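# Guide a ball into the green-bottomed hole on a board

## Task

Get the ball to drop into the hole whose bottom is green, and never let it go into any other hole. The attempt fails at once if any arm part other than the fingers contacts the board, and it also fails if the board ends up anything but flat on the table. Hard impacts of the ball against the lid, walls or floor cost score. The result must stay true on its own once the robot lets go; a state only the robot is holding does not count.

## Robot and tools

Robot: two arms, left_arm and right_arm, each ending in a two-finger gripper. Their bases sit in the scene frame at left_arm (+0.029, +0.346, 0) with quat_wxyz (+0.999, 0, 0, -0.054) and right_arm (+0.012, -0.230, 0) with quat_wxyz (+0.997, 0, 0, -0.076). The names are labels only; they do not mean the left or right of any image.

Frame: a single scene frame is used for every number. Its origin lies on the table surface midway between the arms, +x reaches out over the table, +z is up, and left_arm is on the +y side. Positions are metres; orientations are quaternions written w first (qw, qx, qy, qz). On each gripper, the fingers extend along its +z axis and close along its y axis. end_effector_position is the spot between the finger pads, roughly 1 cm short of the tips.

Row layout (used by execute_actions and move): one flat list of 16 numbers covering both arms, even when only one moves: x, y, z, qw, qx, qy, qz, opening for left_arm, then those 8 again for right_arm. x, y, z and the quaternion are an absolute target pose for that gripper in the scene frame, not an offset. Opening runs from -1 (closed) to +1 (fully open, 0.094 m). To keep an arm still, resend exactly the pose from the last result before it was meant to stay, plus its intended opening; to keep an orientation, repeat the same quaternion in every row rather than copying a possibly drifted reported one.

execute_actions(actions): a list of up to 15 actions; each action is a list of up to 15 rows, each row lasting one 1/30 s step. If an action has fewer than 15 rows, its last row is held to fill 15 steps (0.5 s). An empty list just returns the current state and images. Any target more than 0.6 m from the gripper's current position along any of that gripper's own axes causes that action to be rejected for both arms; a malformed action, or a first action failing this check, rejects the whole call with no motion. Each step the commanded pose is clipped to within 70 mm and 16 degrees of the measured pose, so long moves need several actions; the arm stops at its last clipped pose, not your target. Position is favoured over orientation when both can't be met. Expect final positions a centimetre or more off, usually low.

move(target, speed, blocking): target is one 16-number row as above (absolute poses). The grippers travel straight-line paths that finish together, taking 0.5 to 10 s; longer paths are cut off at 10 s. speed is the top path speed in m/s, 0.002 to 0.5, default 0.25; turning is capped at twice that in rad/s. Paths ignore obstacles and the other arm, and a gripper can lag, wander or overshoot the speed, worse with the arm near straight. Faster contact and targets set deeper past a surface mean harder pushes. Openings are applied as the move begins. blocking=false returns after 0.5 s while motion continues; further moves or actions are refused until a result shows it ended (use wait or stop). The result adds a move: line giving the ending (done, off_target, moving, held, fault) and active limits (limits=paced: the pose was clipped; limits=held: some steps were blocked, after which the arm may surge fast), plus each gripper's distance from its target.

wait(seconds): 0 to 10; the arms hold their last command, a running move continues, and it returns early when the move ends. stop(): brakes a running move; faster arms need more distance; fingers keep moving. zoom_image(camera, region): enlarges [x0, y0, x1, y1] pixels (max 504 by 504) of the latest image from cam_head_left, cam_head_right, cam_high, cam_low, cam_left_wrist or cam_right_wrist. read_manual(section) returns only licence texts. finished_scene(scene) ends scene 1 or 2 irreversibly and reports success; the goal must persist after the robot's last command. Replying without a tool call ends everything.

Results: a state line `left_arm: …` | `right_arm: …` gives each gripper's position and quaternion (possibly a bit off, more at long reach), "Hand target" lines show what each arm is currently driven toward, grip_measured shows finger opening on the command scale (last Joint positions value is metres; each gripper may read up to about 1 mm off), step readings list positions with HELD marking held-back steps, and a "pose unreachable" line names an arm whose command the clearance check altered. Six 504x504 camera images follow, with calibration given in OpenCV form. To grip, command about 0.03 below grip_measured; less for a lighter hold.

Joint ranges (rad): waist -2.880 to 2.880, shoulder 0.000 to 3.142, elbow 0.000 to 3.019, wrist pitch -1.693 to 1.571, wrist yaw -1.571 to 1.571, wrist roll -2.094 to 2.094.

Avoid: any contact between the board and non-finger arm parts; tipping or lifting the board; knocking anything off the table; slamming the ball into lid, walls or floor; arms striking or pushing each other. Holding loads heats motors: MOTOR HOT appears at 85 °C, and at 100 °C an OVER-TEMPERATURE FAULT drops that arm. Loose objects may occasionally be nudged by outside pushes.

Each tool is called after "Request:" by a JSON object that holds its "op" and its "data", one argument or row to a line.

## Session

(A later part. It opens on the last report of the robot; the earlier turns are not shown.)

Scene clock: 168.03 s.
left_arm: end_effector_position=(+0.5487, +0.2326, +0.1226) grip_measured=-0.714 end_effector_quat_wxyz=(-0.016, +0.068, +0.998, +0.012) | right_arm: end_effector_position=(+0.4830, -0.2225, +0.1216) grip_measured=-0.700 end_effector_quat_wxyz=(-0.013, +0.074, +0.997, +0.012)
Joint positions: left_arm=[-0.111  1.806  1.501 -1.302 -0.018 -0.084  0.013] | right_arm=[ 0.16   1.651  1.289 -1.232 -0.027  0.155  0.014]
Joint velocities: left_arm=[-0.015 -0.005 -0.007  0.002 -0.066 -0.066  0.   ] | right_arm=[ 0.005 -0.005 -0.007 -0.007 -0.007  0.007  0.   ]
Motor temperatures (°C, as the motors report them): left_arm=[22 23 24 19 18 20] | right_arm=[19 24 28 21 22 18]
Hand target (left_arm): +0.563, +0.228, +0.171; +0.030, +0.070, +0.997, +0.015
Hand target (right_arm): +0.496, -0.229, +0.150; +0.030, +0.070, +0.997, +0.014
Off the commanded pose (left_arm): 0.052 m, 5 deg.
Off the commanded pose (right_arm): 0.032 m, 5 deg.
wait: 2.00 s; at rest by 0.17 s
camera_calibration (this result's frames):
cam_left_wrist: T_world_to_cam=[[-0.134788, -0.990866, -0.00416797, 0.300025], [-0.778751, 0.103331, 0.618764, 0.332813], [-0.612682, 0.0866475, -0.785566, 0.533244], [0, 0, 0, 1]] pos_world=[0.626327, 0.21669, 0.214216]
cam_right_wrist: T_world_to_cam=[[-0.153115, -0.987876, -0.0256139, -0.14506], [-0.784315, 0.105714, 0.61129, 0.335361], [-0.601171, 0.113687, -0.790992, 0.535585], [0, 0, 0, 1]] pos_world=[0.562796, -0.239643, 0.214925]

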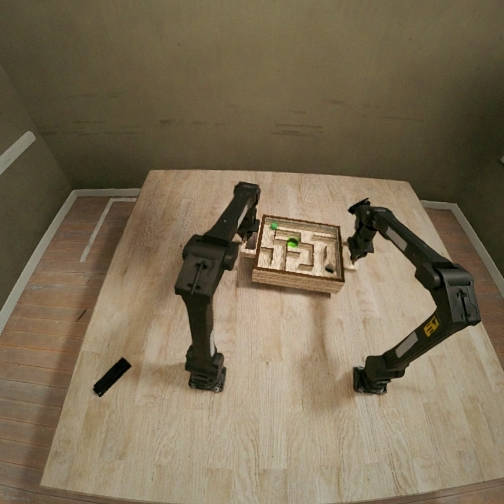

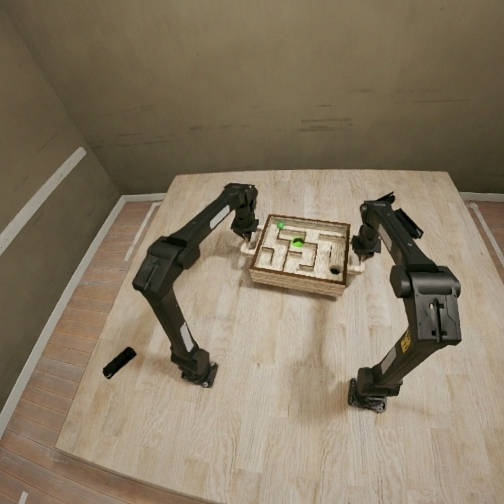

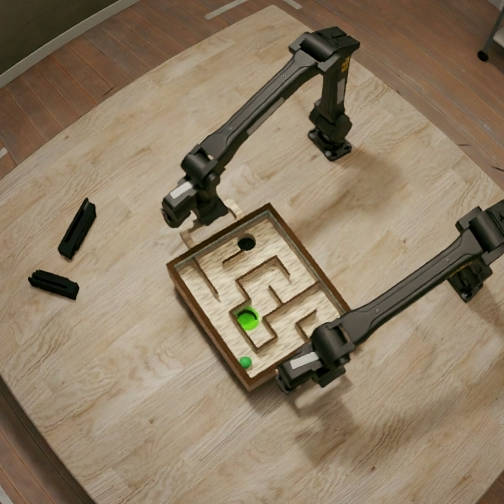

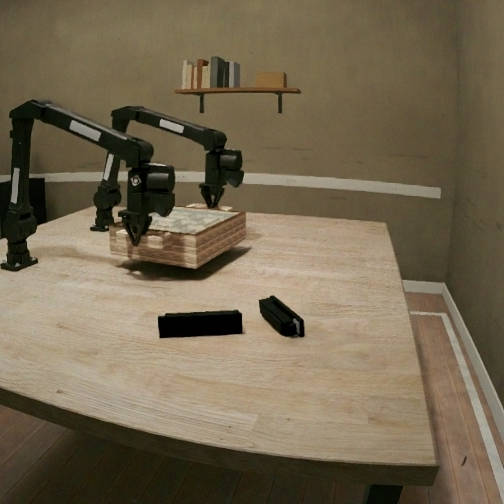

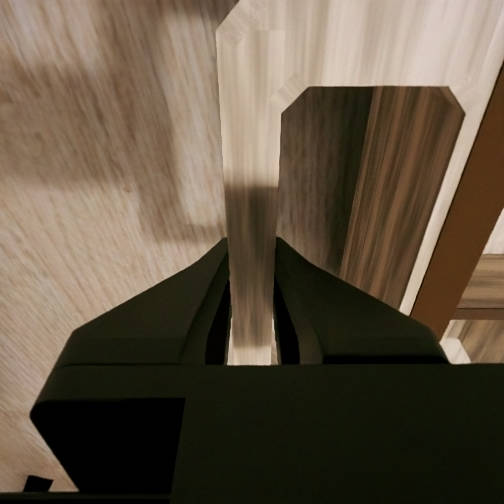

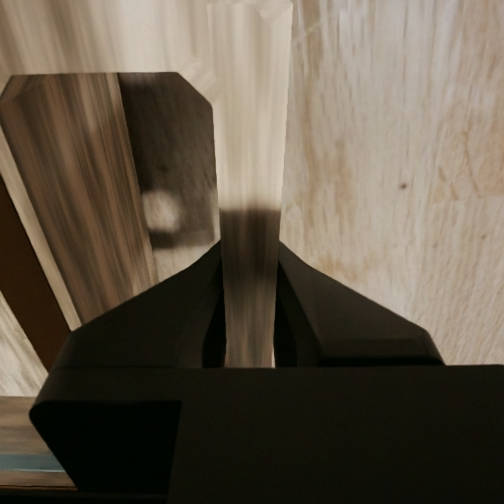

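Request:
{"op": "wait", "data": {
  "seconds": 5
}}

Request:
{"op": "zoom_image", "data": {
  "camera": "cam_high",
  "region": [150, 190, 360, 400]
}}

Scene clock: 175.53 s.
left_arm: end_effector_position=(+0.5487, +0.2326, +0.1226) grip_measured=-0.714 end_effector_quat_wxyz=(-0.016, +0.068, +0.998, +0.012) | right_arm: end_effector_position=(+0.4830, -0.2225, +0.1216) grip_measured=-0.700 end_effector_quat_wxyz=(-0.013, +0.074, +0.997, +0.012)
Joint positions: left_arm=[-0.111  1.806  1.501 -1.302 -0.018 -0.084  0.013] | right_arm=[ 0.16   1.651  1.289 -1.232 -0.027  0.155  0.014]
Joint velocities: left_arm=[-0.005 -0.005 -0.002  0.007 -0.022  0.037  0.   ] | right_arm=[-0.015  0.005 -0.012  0.002 -0.007  0.007 -0.001]
Motor temperatures (°C, as the motors report them): left_arm=[22 23 25 19 18 20] | right_arm=[19 24 28 21 22 18]
Hand target (left_arm): +0.563, +0.228, +0.171; +0.030, +0.070, +0.997, +0.015
Hand target (right_arm): +0.496, -0.229, +0.150; +0.030, +0.070, +0.997, +0.014
Off the commanded pose (left_arm): 0.052 m, 5 deg.
Off the commanded pose (right_arm): 0.032 m, 5 deg.
wait: 5.00 s; at rest from the start
camera_calibration (this result's frames):
cam_left_wrist: T_world_to_cam=[[-0.134788, -0.990866, -0.00416797, 0.300025], [-0.778751, 0.103331, 0.618764, 0.332813], [-0.612682, 0.0866475, -0.785566, 0.533244], [0, 0, 0, 1]] pos_world=[0.626327, 0.21669, 0.214216]
cam_right_wrist: T_world_to_cam=[[-0.153115, -0.987876, -0.0256139, -0.14506], [-0.784315, 0.105714, 0.61129, 0.335361], [-0.601171, 0.113687, -0.790992, 0.535585], [0, 0, 0, 1]] pos_world=[0.562796, -0.239643, 0.214925]

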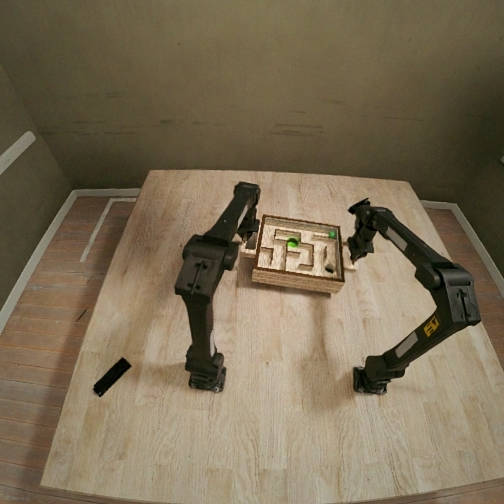

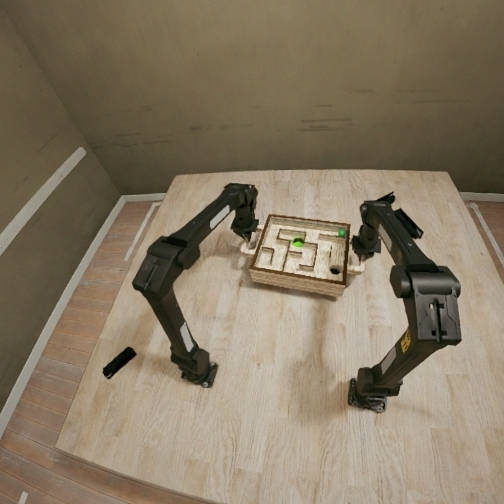

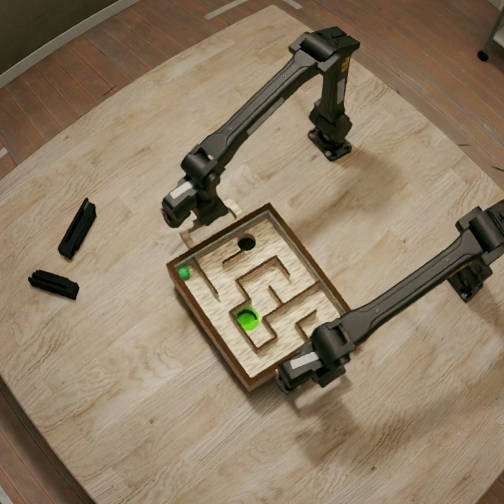

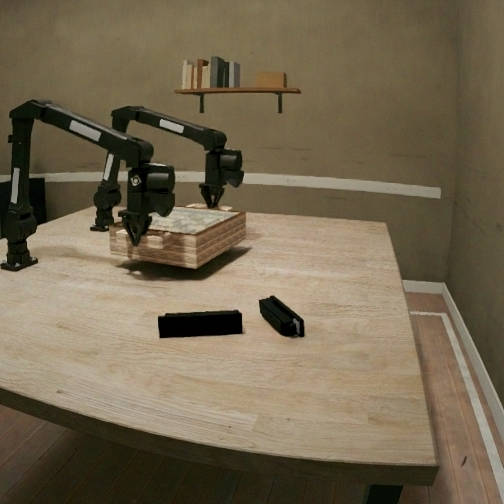

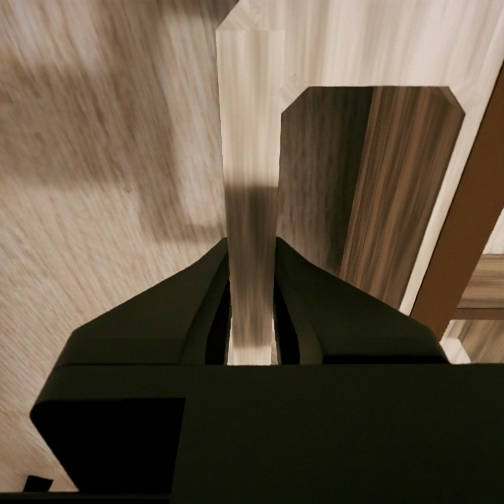

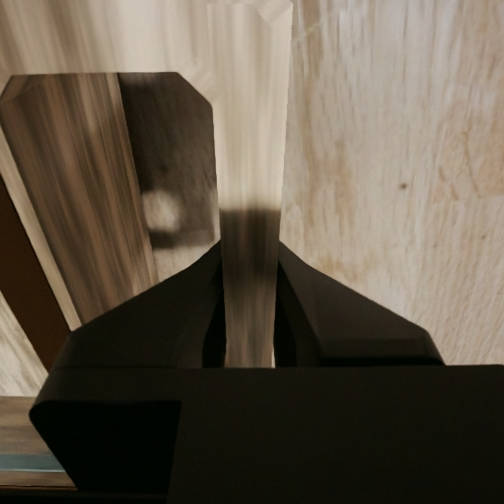

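Region (150, 190, 360, 400) of cam_high's 504x504 image, scaled by 2.400, with more detail than that image has.

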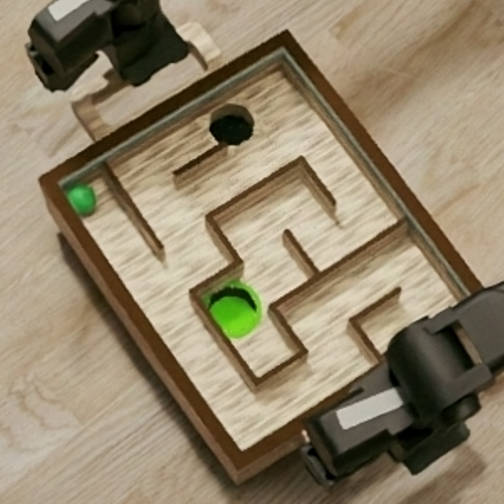

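Request:
{"op": "move", "data": {
  "target": [0.565,0.228,0.172,0.07,0.07,0.995,0.015,-1,0.497,-0.229,0.15,0.07,0.07,0.995,0.015,-1],
  "speed": 0.03
}}

Scene clock: 181.87 s.
left_arm: end_effector_position=(+0.5548, +0.2319, +0.1295) grip_measured=-0.714 end_effector_quat_wxyz=(+0.018, +0.072, +0.997, +0.017) | right_arm: end_effector_position=(+0.4857, -0.2218, +0.1138) grip_measured=-0.700 end_effector_quat_wxyz=(+0.021, +0.076, +0.997, +0.019)
Joint positions: left_arm=[-0.116  1.775  1.476 -1.241 -0.04  -0.081  0.013] | right_arm=[ 0.159  1.624  1.233 -1.135 -0.034  0.159  0.014]
Joint velocities: left_arm=[ 0.005 -0.005 -0.002  0.002  0.007  0.081 -0.   ] | right_arm=[ 0.015  0.005 -0.007  0.017 -0.066 -0.037 -0.   ]
Motor temperatures (°C, as the motors report them): left_arm=[22 23 25 19 18 20] | right_arm=[19 24 28 21 22 18]
Hand target (left_arm): +0.564, +0.228, +0.171; +0.070, +0.071, +0.995, +0.015
Hand target (right_arm): +0.495, -0.229, +0.150; +0.070, +0.069, +0.995, +0.015
Off the commanded pose (left_arm): 0.044 m, 6 deg.
Off the commanded pose (right_arm): 0.039 m, 6 deg.
move: off_target (left_arm, right_arm)
camera_calibration (this result's frames):
cam_left_wrist: T_world_to_cam=[[-0.142679, -0.98956, -0.0203302, 0.306363], [-0.819118, 0.106524, 0.563647, 0.362223], [-0.555597, 0.0970735, -0.825766, 0.513596], [0, 0, 0, 1]] pos_world=[0.625767, 0.214723, 0.226173]
cam_right_wrist: T_world_to_cam=[[-0.155977, -0.986806, -0.0434147, -0.140536], [-0.823354, 0.105609, 0.557616, 0.367241], [-0.545674, 0.122721, -0.828963, 0.510368], [0, 0, 0, 1]] pos_world=[0.558944, -0.240098, 0.212195]

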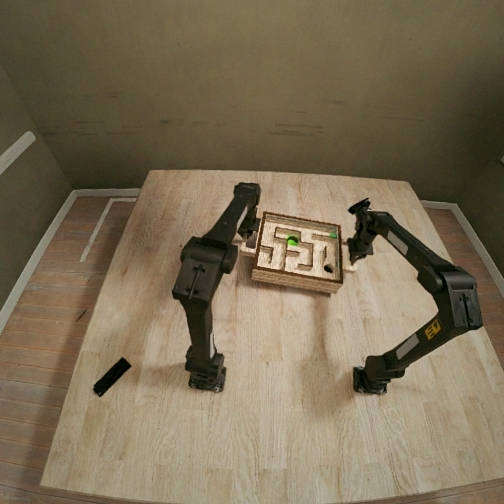

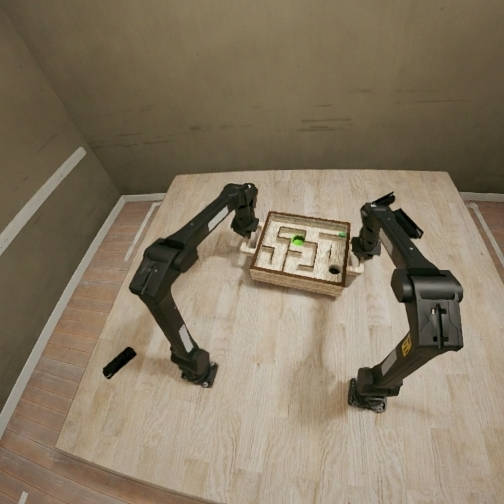

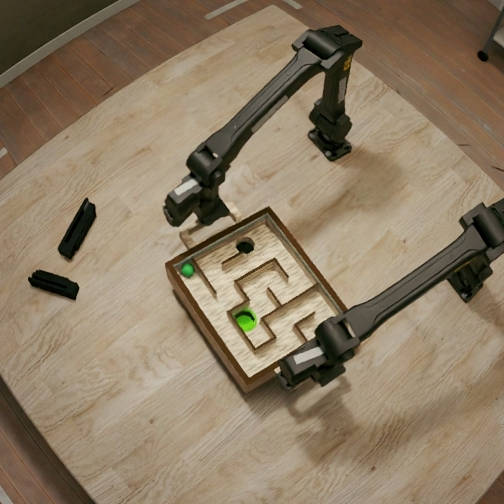

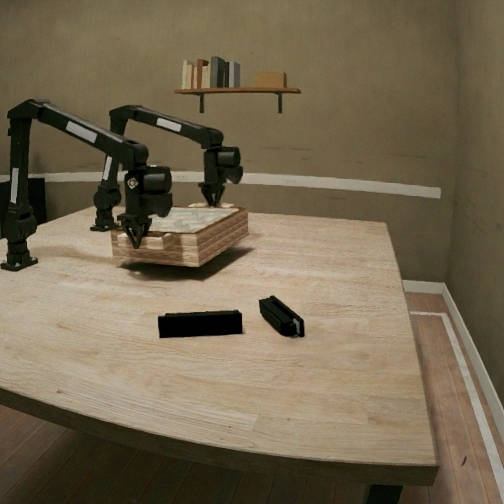

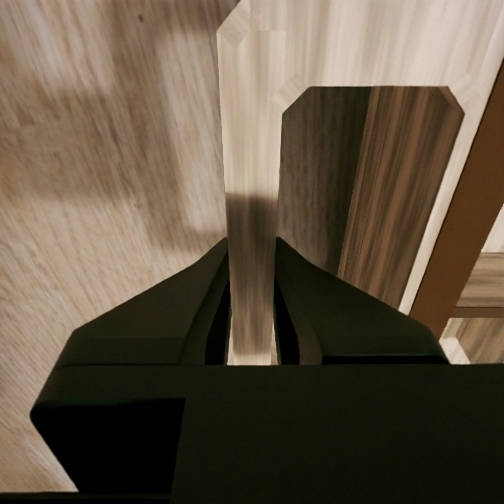

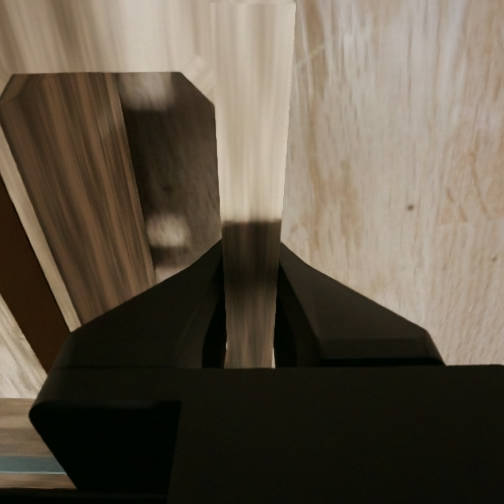

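Request:
{"op": "move", "data": {
  "target": [0.565,0.228,0.158,0.07,0.07,0.995,-0.008,-1,0.497,-0.229,0.166,0.07,0.07,0.995,-0.008,-1],
  "speed": 0.03
}}

Request:
{"op": "wait", "data": {
  "seconds": 3
}}

Request:
{"op": "zoom_image", "data": {
  "camera": "cam_high",
  "region": [150, 190, 360, 400]
}}

Scene clock: 190.33 s.
left_arm: end_effector_position=(+0.5505, +0.2257, +0.1142) grip_measured=-0.714 end_effector_quat_wxyz=(+0.015, +0.077, +0.997, -0.003) | right_arm: end_effector_position=(+0.4752, -0.2280, +0.1154) grip_measured=-0.700 end_effector_quat_wxyz=(+0.017, +0.082, +0.996, -0.002)
Joint positions: left_arm=[-0.116  1.78   1.442 -1.202  0.001 -0.071  0.013] | right_arm=[ 0.161  1.604  1.212 -1.146  0.006  0.173  0.014]
Joint velocities: left_arm=[-0.034 -0.015 -0.012 -0.002 -0.007 -0.037 -0.001] | right_arm=[ 0.005 -0.005  0.002  0.007  0.022  0.022  0.   ]
Motor temperatures (°C, as the motors report them): left_arm=[22 23 24 19 18 20] | right_arm=[19 24 28 21 22 18]
Hand target (left_arm): +0.564, +0.228, +0.157; +0.070, +0.070, +0.995, -0.008
Hand target (right_arm): +0.493, -0.229, +0.166; +0.070, +0.070, +0.995, -0.008
Off the commanded pose (left_arm): 0.046 m, 6 deg.
Off the commanded pose (right_arm): 0.055 m, 6 deg.
move: off_target (left_arm, right_arm)
camera_calibration (this result's frames):
cam_left_wrist: T_world_to_cam=[[-0.153344, -0.98797, 0.0200414, 0.300195], [-0.812599, 0.137613, 0.566344, 0.357044], [-0.562288, 0.0705596, -0.823925, 0.50862], [0, 0, 0, 1]] pos_world=[0.622157, 0.211562, 0.210839]
cam_right_wrist: T_world_to_cam=[[-0.170168, -0.985411, -0.00292203, -0.145819], [-0.815278, 0.139121, 0.56211, 0.361682], [-0.553502, 0.0980351, -0.827058, 0.504544], [0, 0, 0, 1]] pos_world=[0.549323, -0.243472, 0.213556]

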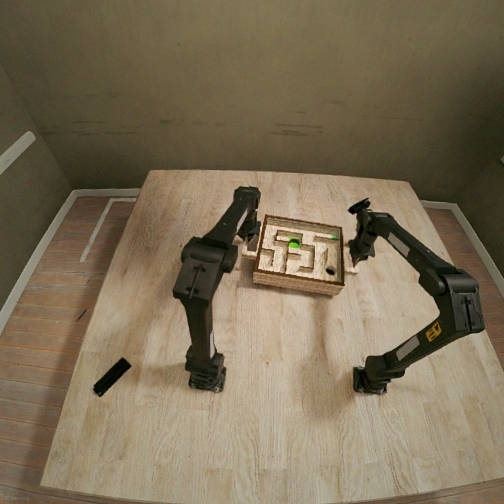

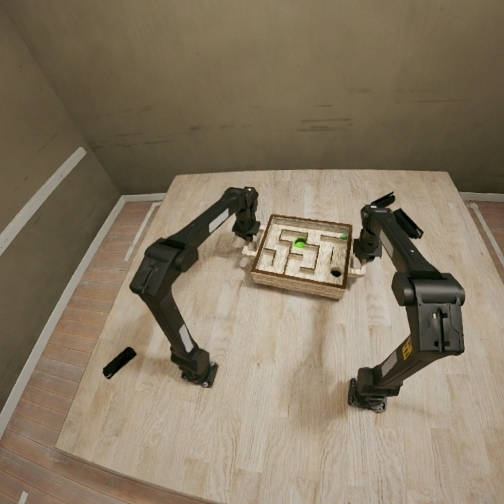

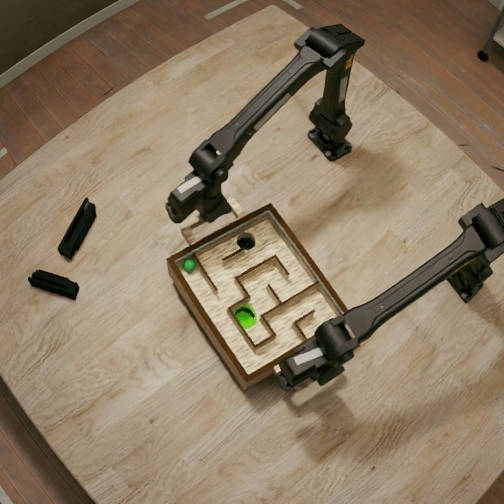

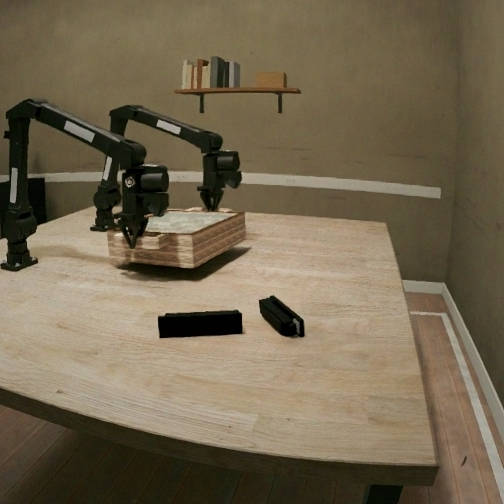

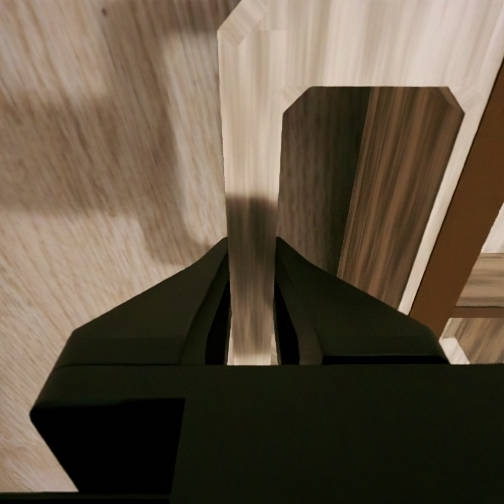

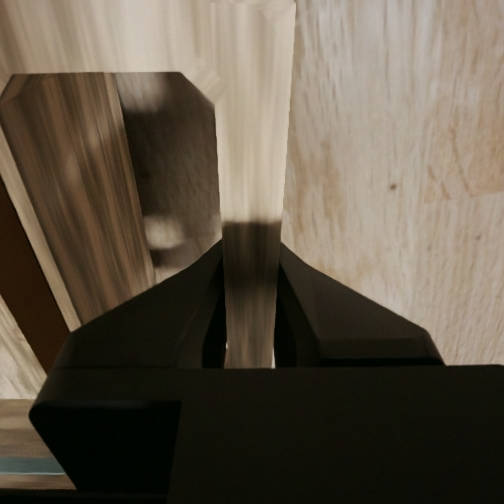

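Scene clock: 193.33 s.
left_arm: end_effector_position=(+0.5505, +0.2257, +0.1142) grip_measured=-0.714 end_effector_quat_wxyz=(+0.015, +0.077, +0.997, -0.003) | right_arm: end_effector_position=(+0.4752, -0.2280, +0.1154) grip_measured=-0.700 end_effector_quat_wxyz=(+0.017, +0.082, +0.996, -0.002)
Joint positions: left_arm=[-0.116  1.78   1.442 -1.202  0.001 -0.071  0.013] | right_arm=[ 0.161  1.604  1.212 -1.146  0.006  0.173  0.014]
Joint velocities: left_arm=[-0.015 -0.015 -0.002  0.002 -0.007  0.022 -0.   ] | right_arm=[ 0.005 -0.015  0.022 -0.007  0.095 -0.051 -0.001]
Motor temperatures (°C, as the motors report them): left_arm=[22 23 24 19 18 20] | right_arm=[19 24 29 21 22 18]
Hand target (left_arm): +0.564, +0.228, +0.157; +0.070, +0.070, +0.995, -0.008
Hand target (right_arm): +0.493, -0.229, +0.166; +0.070, +0.070, +0.995, -0.008
Off the commanded pose (left_arm): 0.046 m, 6 deg.
Off the commanded pose (right_arm): 0.055 m, 6 deg.
wait: 3.00 s; at rest by 0.17 s
camera_calibration (this result's frames):
cam_left_wrist: T_world_to_cam=[[-0.153344, -0.98797, 0.0200414, 0.300195], [-0.812599, 0.137613, 0.566344, 0.357044], [-0.562288, 0.0705596, -0.823925, 0.50862], [0, 0, 0, 1]] pos_world=[0.622157, 0.211562, 0.210839]
cam_right_wrist: T_world_to_cam=[[-0.170168, -0.985411, -0.00292203, -0.145819], [-0.815278, 0.139121, 0.56211, 0.361682], [-0.553502, 0.0980351, -0.827058, 0.504544], [0, 0, 0, 1]] pos_world=[0.549323, -0.243472, 0.213556]

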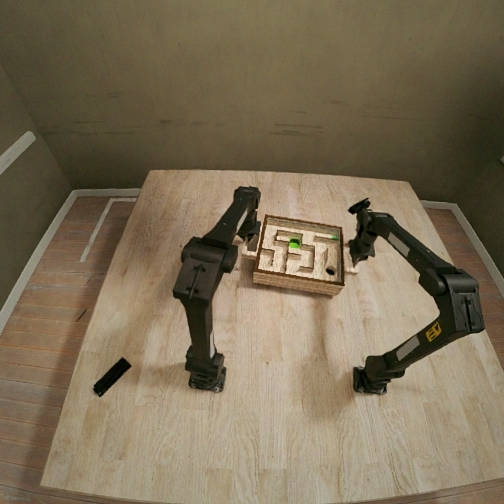

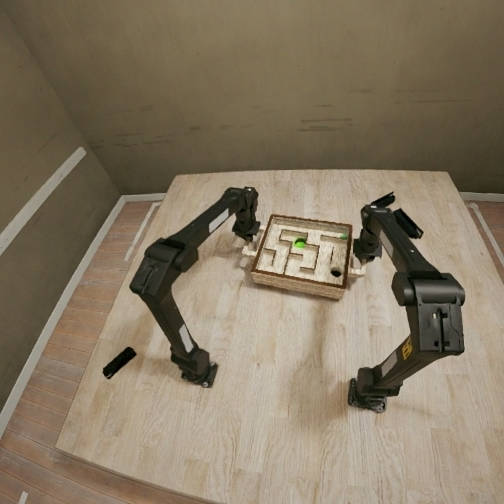

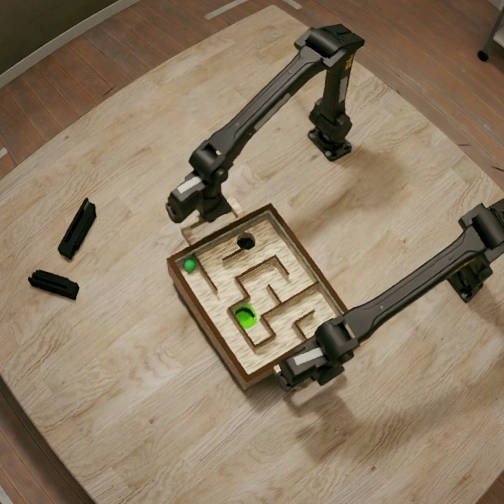

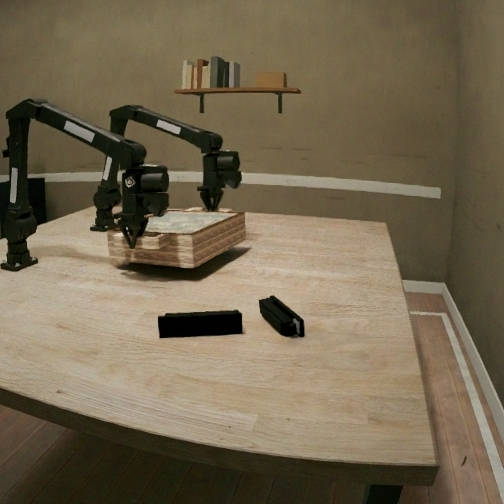

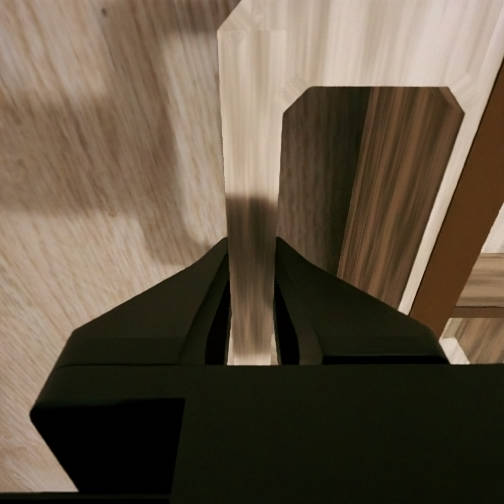

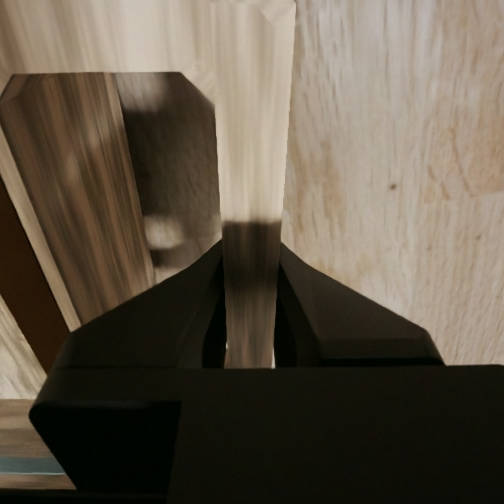

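Region (150, 190, 360, 400) of cam_high's 504x504 image, scaled by 2.400, with more detail than that image has.

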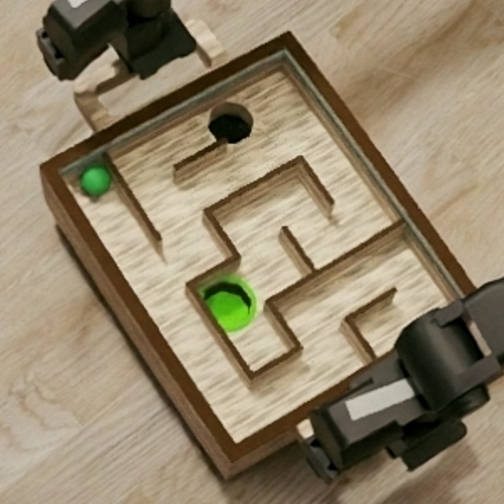

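Request:
{"op": "move", "data": {
  "target": [0.565,0.228,0.158,0.07,0.07,0.995,-0.02,-1,0.49,-0.229,0.178,0.07,0.07,0.995,-0.02,-1],
  "speed": 0.05
}}

Request:
{"op": "wait", "data": {
  "seconds": 2
}}

Scene clock: 198.80 s.
left_arm: end_effector_position=(+0.5444, +0.2229, +0.1119) grip_measured=-0.714 end_effector_quat_wxyz=(+0.011, +0.082, +0.996, -0.014) | right_arm: end_effector_position=(+0.4641, -0.2300, +0.1248) grip_measured=-0.700 end_effector_quat_wxyz=(+0.012, +0.087, +0.996, -0.015)
Joint positions: left_arm=[-0.116  1.772  1.423 -1.196  0.025 -0.061  0.013] | right_arm=[ 0.166  1.574  1.203 -1.178  0.032  0.189  0.014]
Joint velocities: left_arm=[-0.005  0.005  0.007 -0.007 -0.051 -0.066 -0.001] | right_arm=[-0.005 -0.005  0.002 -0.007 -0.022 -0.037  0.001]
Motor temperatures (°C, as the motors report them): left_arm=[22 23 24 19 18 20] | right_arm=[19 24 29 21 22 18]
Hand target (left_arm): +0.563, +0.228, +0.158; +0.070, +0.071, +0.995, -0.020
Hand target (right_arm): +0.485, -0.229, +0.178; +0.070, +0.070, +0.995, -0.020
Off the commanded pose (left_arm): 0.051 m, 7 deg.
Off the commanded pose (right_arm): 0.059 m, 7 deg.
move: off_target (left_arm, right_arm)
camera_calibration (this result's frames):
cam_left_wrist: T_world_to_cam=[[-0.16351, -0.985584, 0.0434513, 0.298881], [-0.805767, 0.158832, 0.570536, 0.34489], [-0.569213, 0.058277, -0.820122, 0.509554], [0, 0, 0, 1]] pos_world=[0.616816, 0.210098, 0.208137]
cam_right_wrist: T_world_to_cam=[[-0.180135, -0.983344, 0.0242178, -0.147906], [-0.807603, 0.161907, 0.567066, 0.348656], [-0.561542, 0.0825899, -0.823316, 0.506066], [0, 0, 0, 1]] pos_world=[0.53911, -0.243688, 0.222523]

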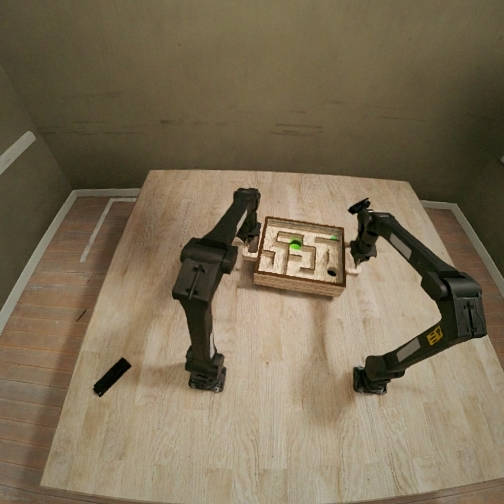

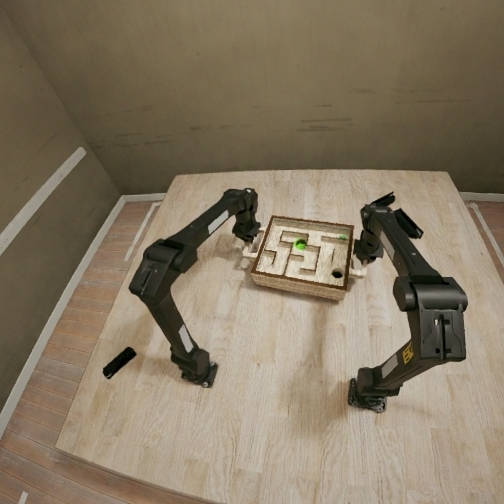

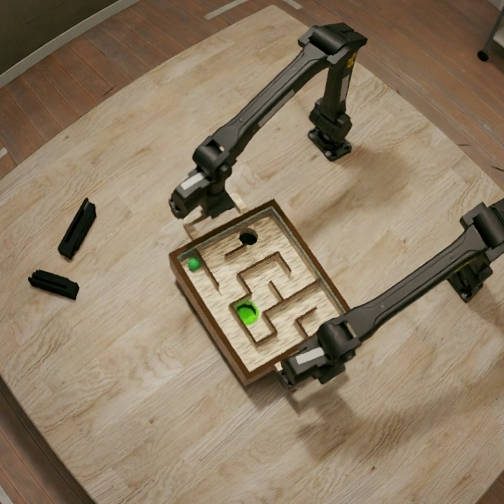

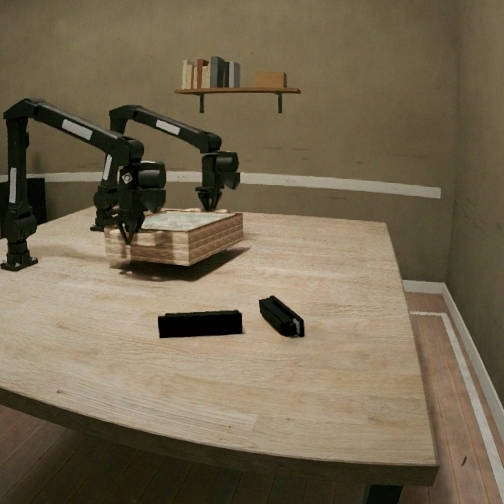

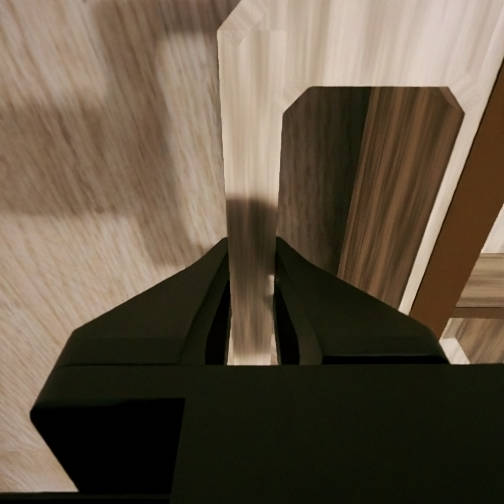

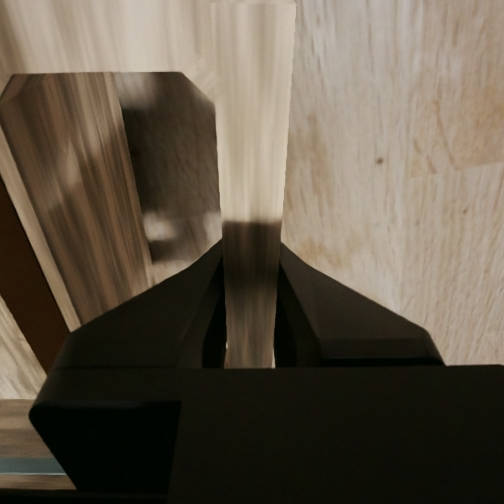

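Scene clock: 200.80 s.
left_arm: end_effector_position=(+0.5444, +0.2229, +0.1119) grip_measured=-0.714 end_effector_quat_wxyz=(+0.011, +0.082, +0.996, -0.014) | right_arm: end_effector_position=(+0.4641, -0.2300, +0.1248) grip_measured=-0.700 end_effector_quat_wxyz=(+0.012, +0.087, +0.996, -0.015)
Joint positions: left_arm=[-0.116  1.772  1.423 -1.196  0.025 -0.061  0.013] | right_arm=[ 0.166  1.574  1.203 -1.178  0.032  0.189  0.014]
Joint velocities: left_arm=[-0.015 -0.005 -0.002  0.007 -0.007  0.022 -0.001] | right_arm=[ 0.005  0.015  0.007 -0.017 -0.022 -0.007 -0.   ]
Motor temperatures (°C, as the motors report them): left_arm=[22 23 24 19 18 20] | right_arm=[19 24 30 21 23 18]
Hand target (left_arm): +0.563, +0.228, +0.158; +0.070, +0.071, +0.995, -0.020
Hand target (right_arm): +0.485, -0.229, +0.178; +0.070, +0.070, +0.995, -0.020
Off the commanded pose (left_arm): 0.051 m, 7 deg.
Off the commanded pose (right_arm): 0.059 m, 7 deg.
wait: 2.00 s; at rest by 0.17 s
camera_calibration (this result's frames):
cam_left_wrist: T_world_to_cam=[[-0.16351, -0.985584, 0.0434513, 0.298881], [-0.805767, 0.158832, 0.570536, 0.34489], [-0.569213, 0.058277, -0.820122, 0.509554], [0, 0, 0, 1]] pos_world=[0.616816, 0.210098, 0.208137]
cam_right_wrist: T_world_to_cam=[[-0.180135, -0.983344, 0.0242178, -0.147906], [-0.807603, 0.161907, 0.567066, 0.348656], [-0.561542, 0.0825899, -0.823316, 0.506066], [0, 0, 0, 1]] pos_world=[0.53911, -0.243688, 0.222523]

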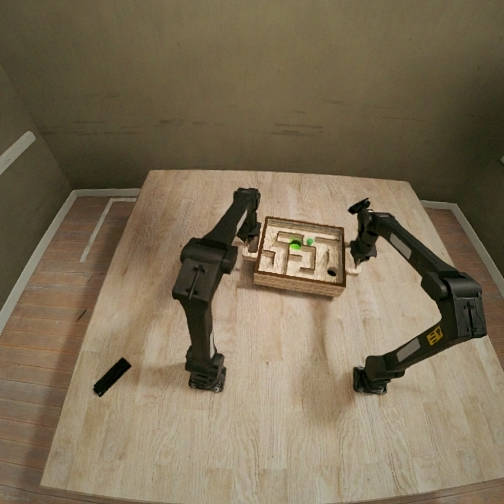

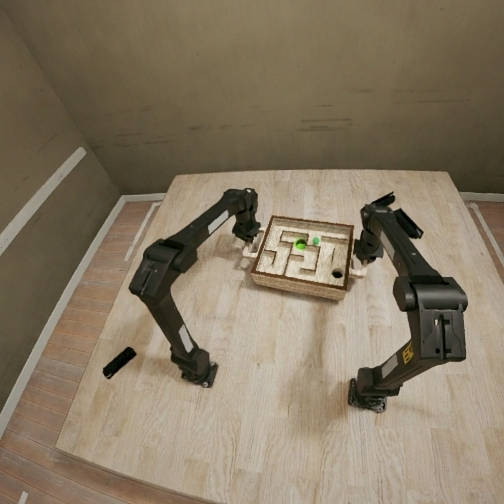

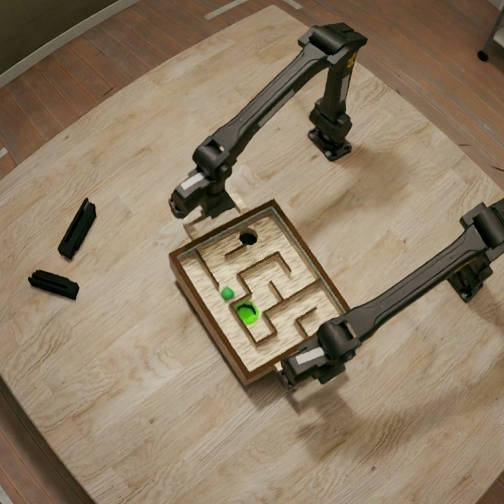

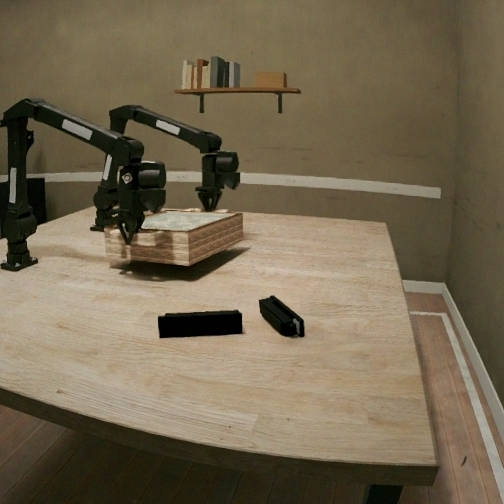

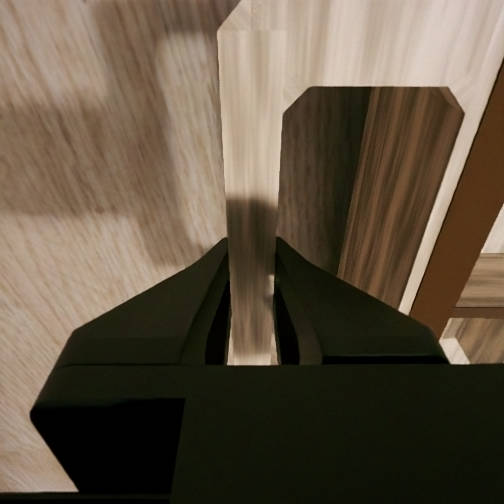

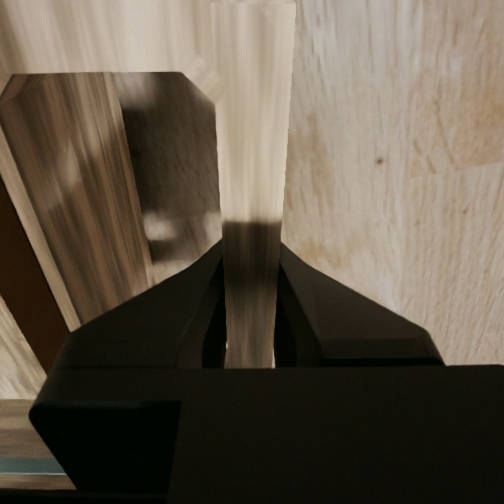

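Request:
{"op": "wait", "data": {
  "seconds": 2
}}

Request:
{"op": "zoom_image", "data": {
  "camera": "cam_high",
  "region": [150, 190, 360, 400]
}}

Scene clock: 206.60 s.
left_arm: end_effector_position=(+0.5444, +0.2229, +0.1119) grip_measured=-0.714 end_effector_quat_wxyz=(+0.011, +0.082, +0.996, -0.014) | right_arm: end_effector_position=(+0.4641, -0.2300, +0.1248) grip_measured=-0.700 end_effector_quat_wxyz=(+0.012, +0.087, +0.996, -0.015)
Joint positions: left_arm=[-0.116  1.772  1.423 -1.196  0.025 -0.061  0.013] | right_arm=[ 0.166  1.574  1.203 -1.178  0.032  0.189  0.014]
Joint velocities: left_arm=[-0.005  0.005  0.022 -0.012 -0.022  0.007  0.   ] | right_arm=[-0.005 -0.005  0.017  0.002 -0.051  0.007  0.001]
Motor temperatures (°C, as the motors report them): left_arm=[22 23 24 19 18 20] | right_arm=[19 24 31 21 23 18]
Hand target (left_arm): +0.563, +0.228, +0.158; +0.070, +0.071, +0.995, -0.020
Hand target (right_arm): +0.485, -0.229, +0.178; +0.070, +0.070, +0.995, -0.020
Off the commanded pose (left_arm): 0.051 m, 7 deg.
Off the commanded pose (right_arm): 0.059 m, 7 deg.
wait: 2.00 s; at rest from the start
camera_calibration (this result's frames):
cam_left_wrist: T_world_to_cam=[[-0.16351, -0.985584, 0.0434513, 0.298881], [-0.805767, 0.158832, 0.570536, 0.34489], [-0.569213, 0.058277, -0.820122, 0.509554], [0, 0, 0, 1]] pos_world=[0.616816, 0.210098, 0.208137]
cam_right_wrist: T_world_to_cam=[[-0.180135, -0.983344, 0.0242178, -0.147906], [-0.807603, 0.161907, 0.567066, 0.348656], [-0.561542, 0.0825899, -0.823316, 0.506066], [0, 0, 0, 1]] pos_world=[0.53911, -0.243688, 0.222523]

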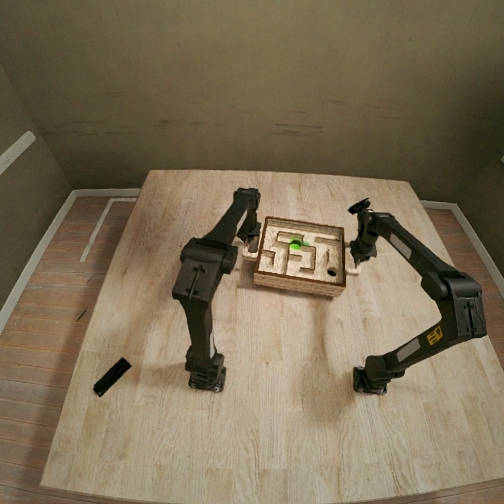

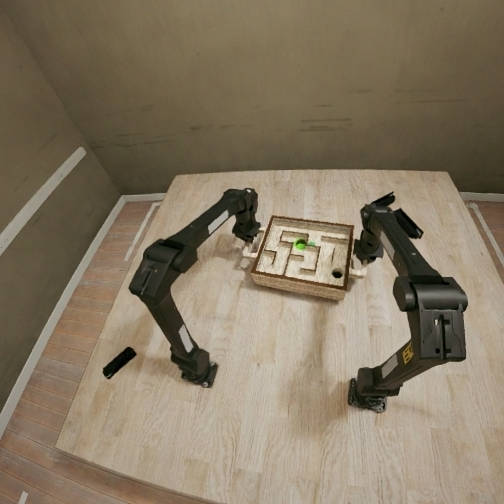

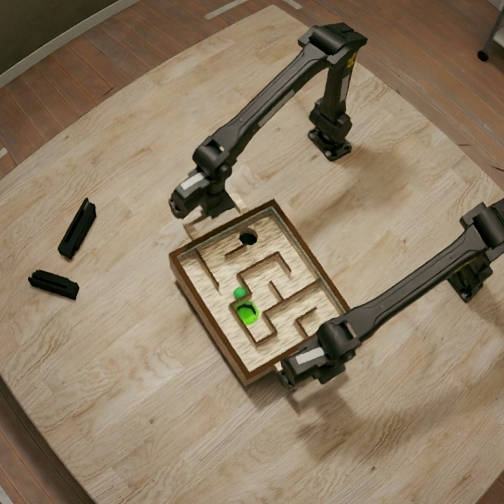

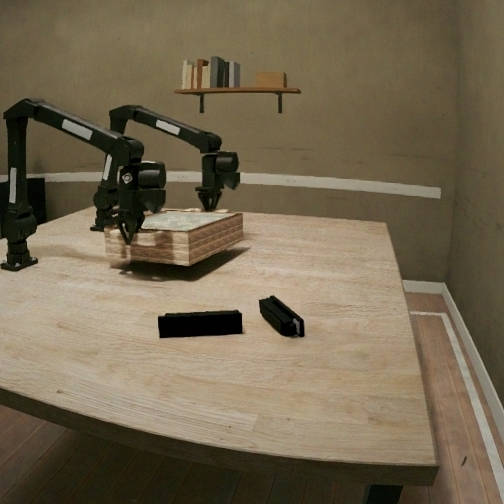

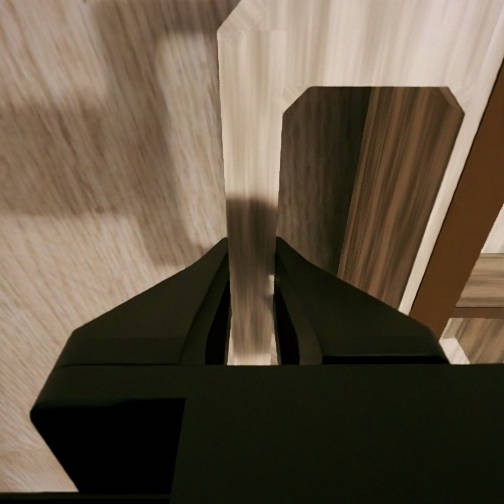

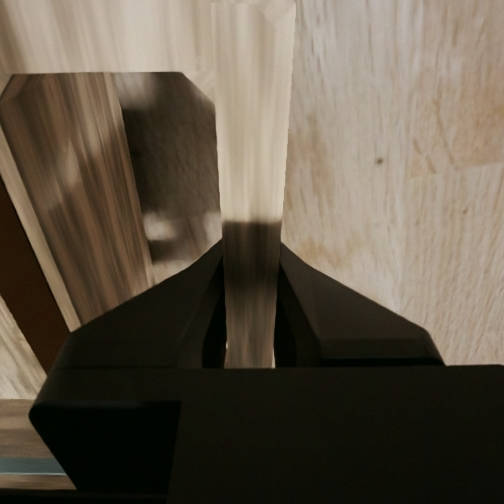

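Region (150, 190, 360, 400) of cam_high's 504x504 image, scaled by 2.400, with more detail than that image has.

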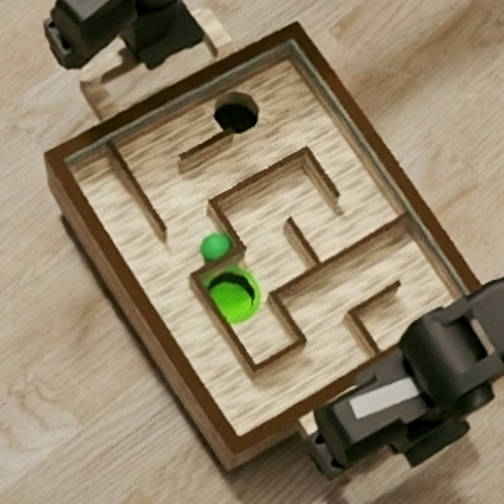

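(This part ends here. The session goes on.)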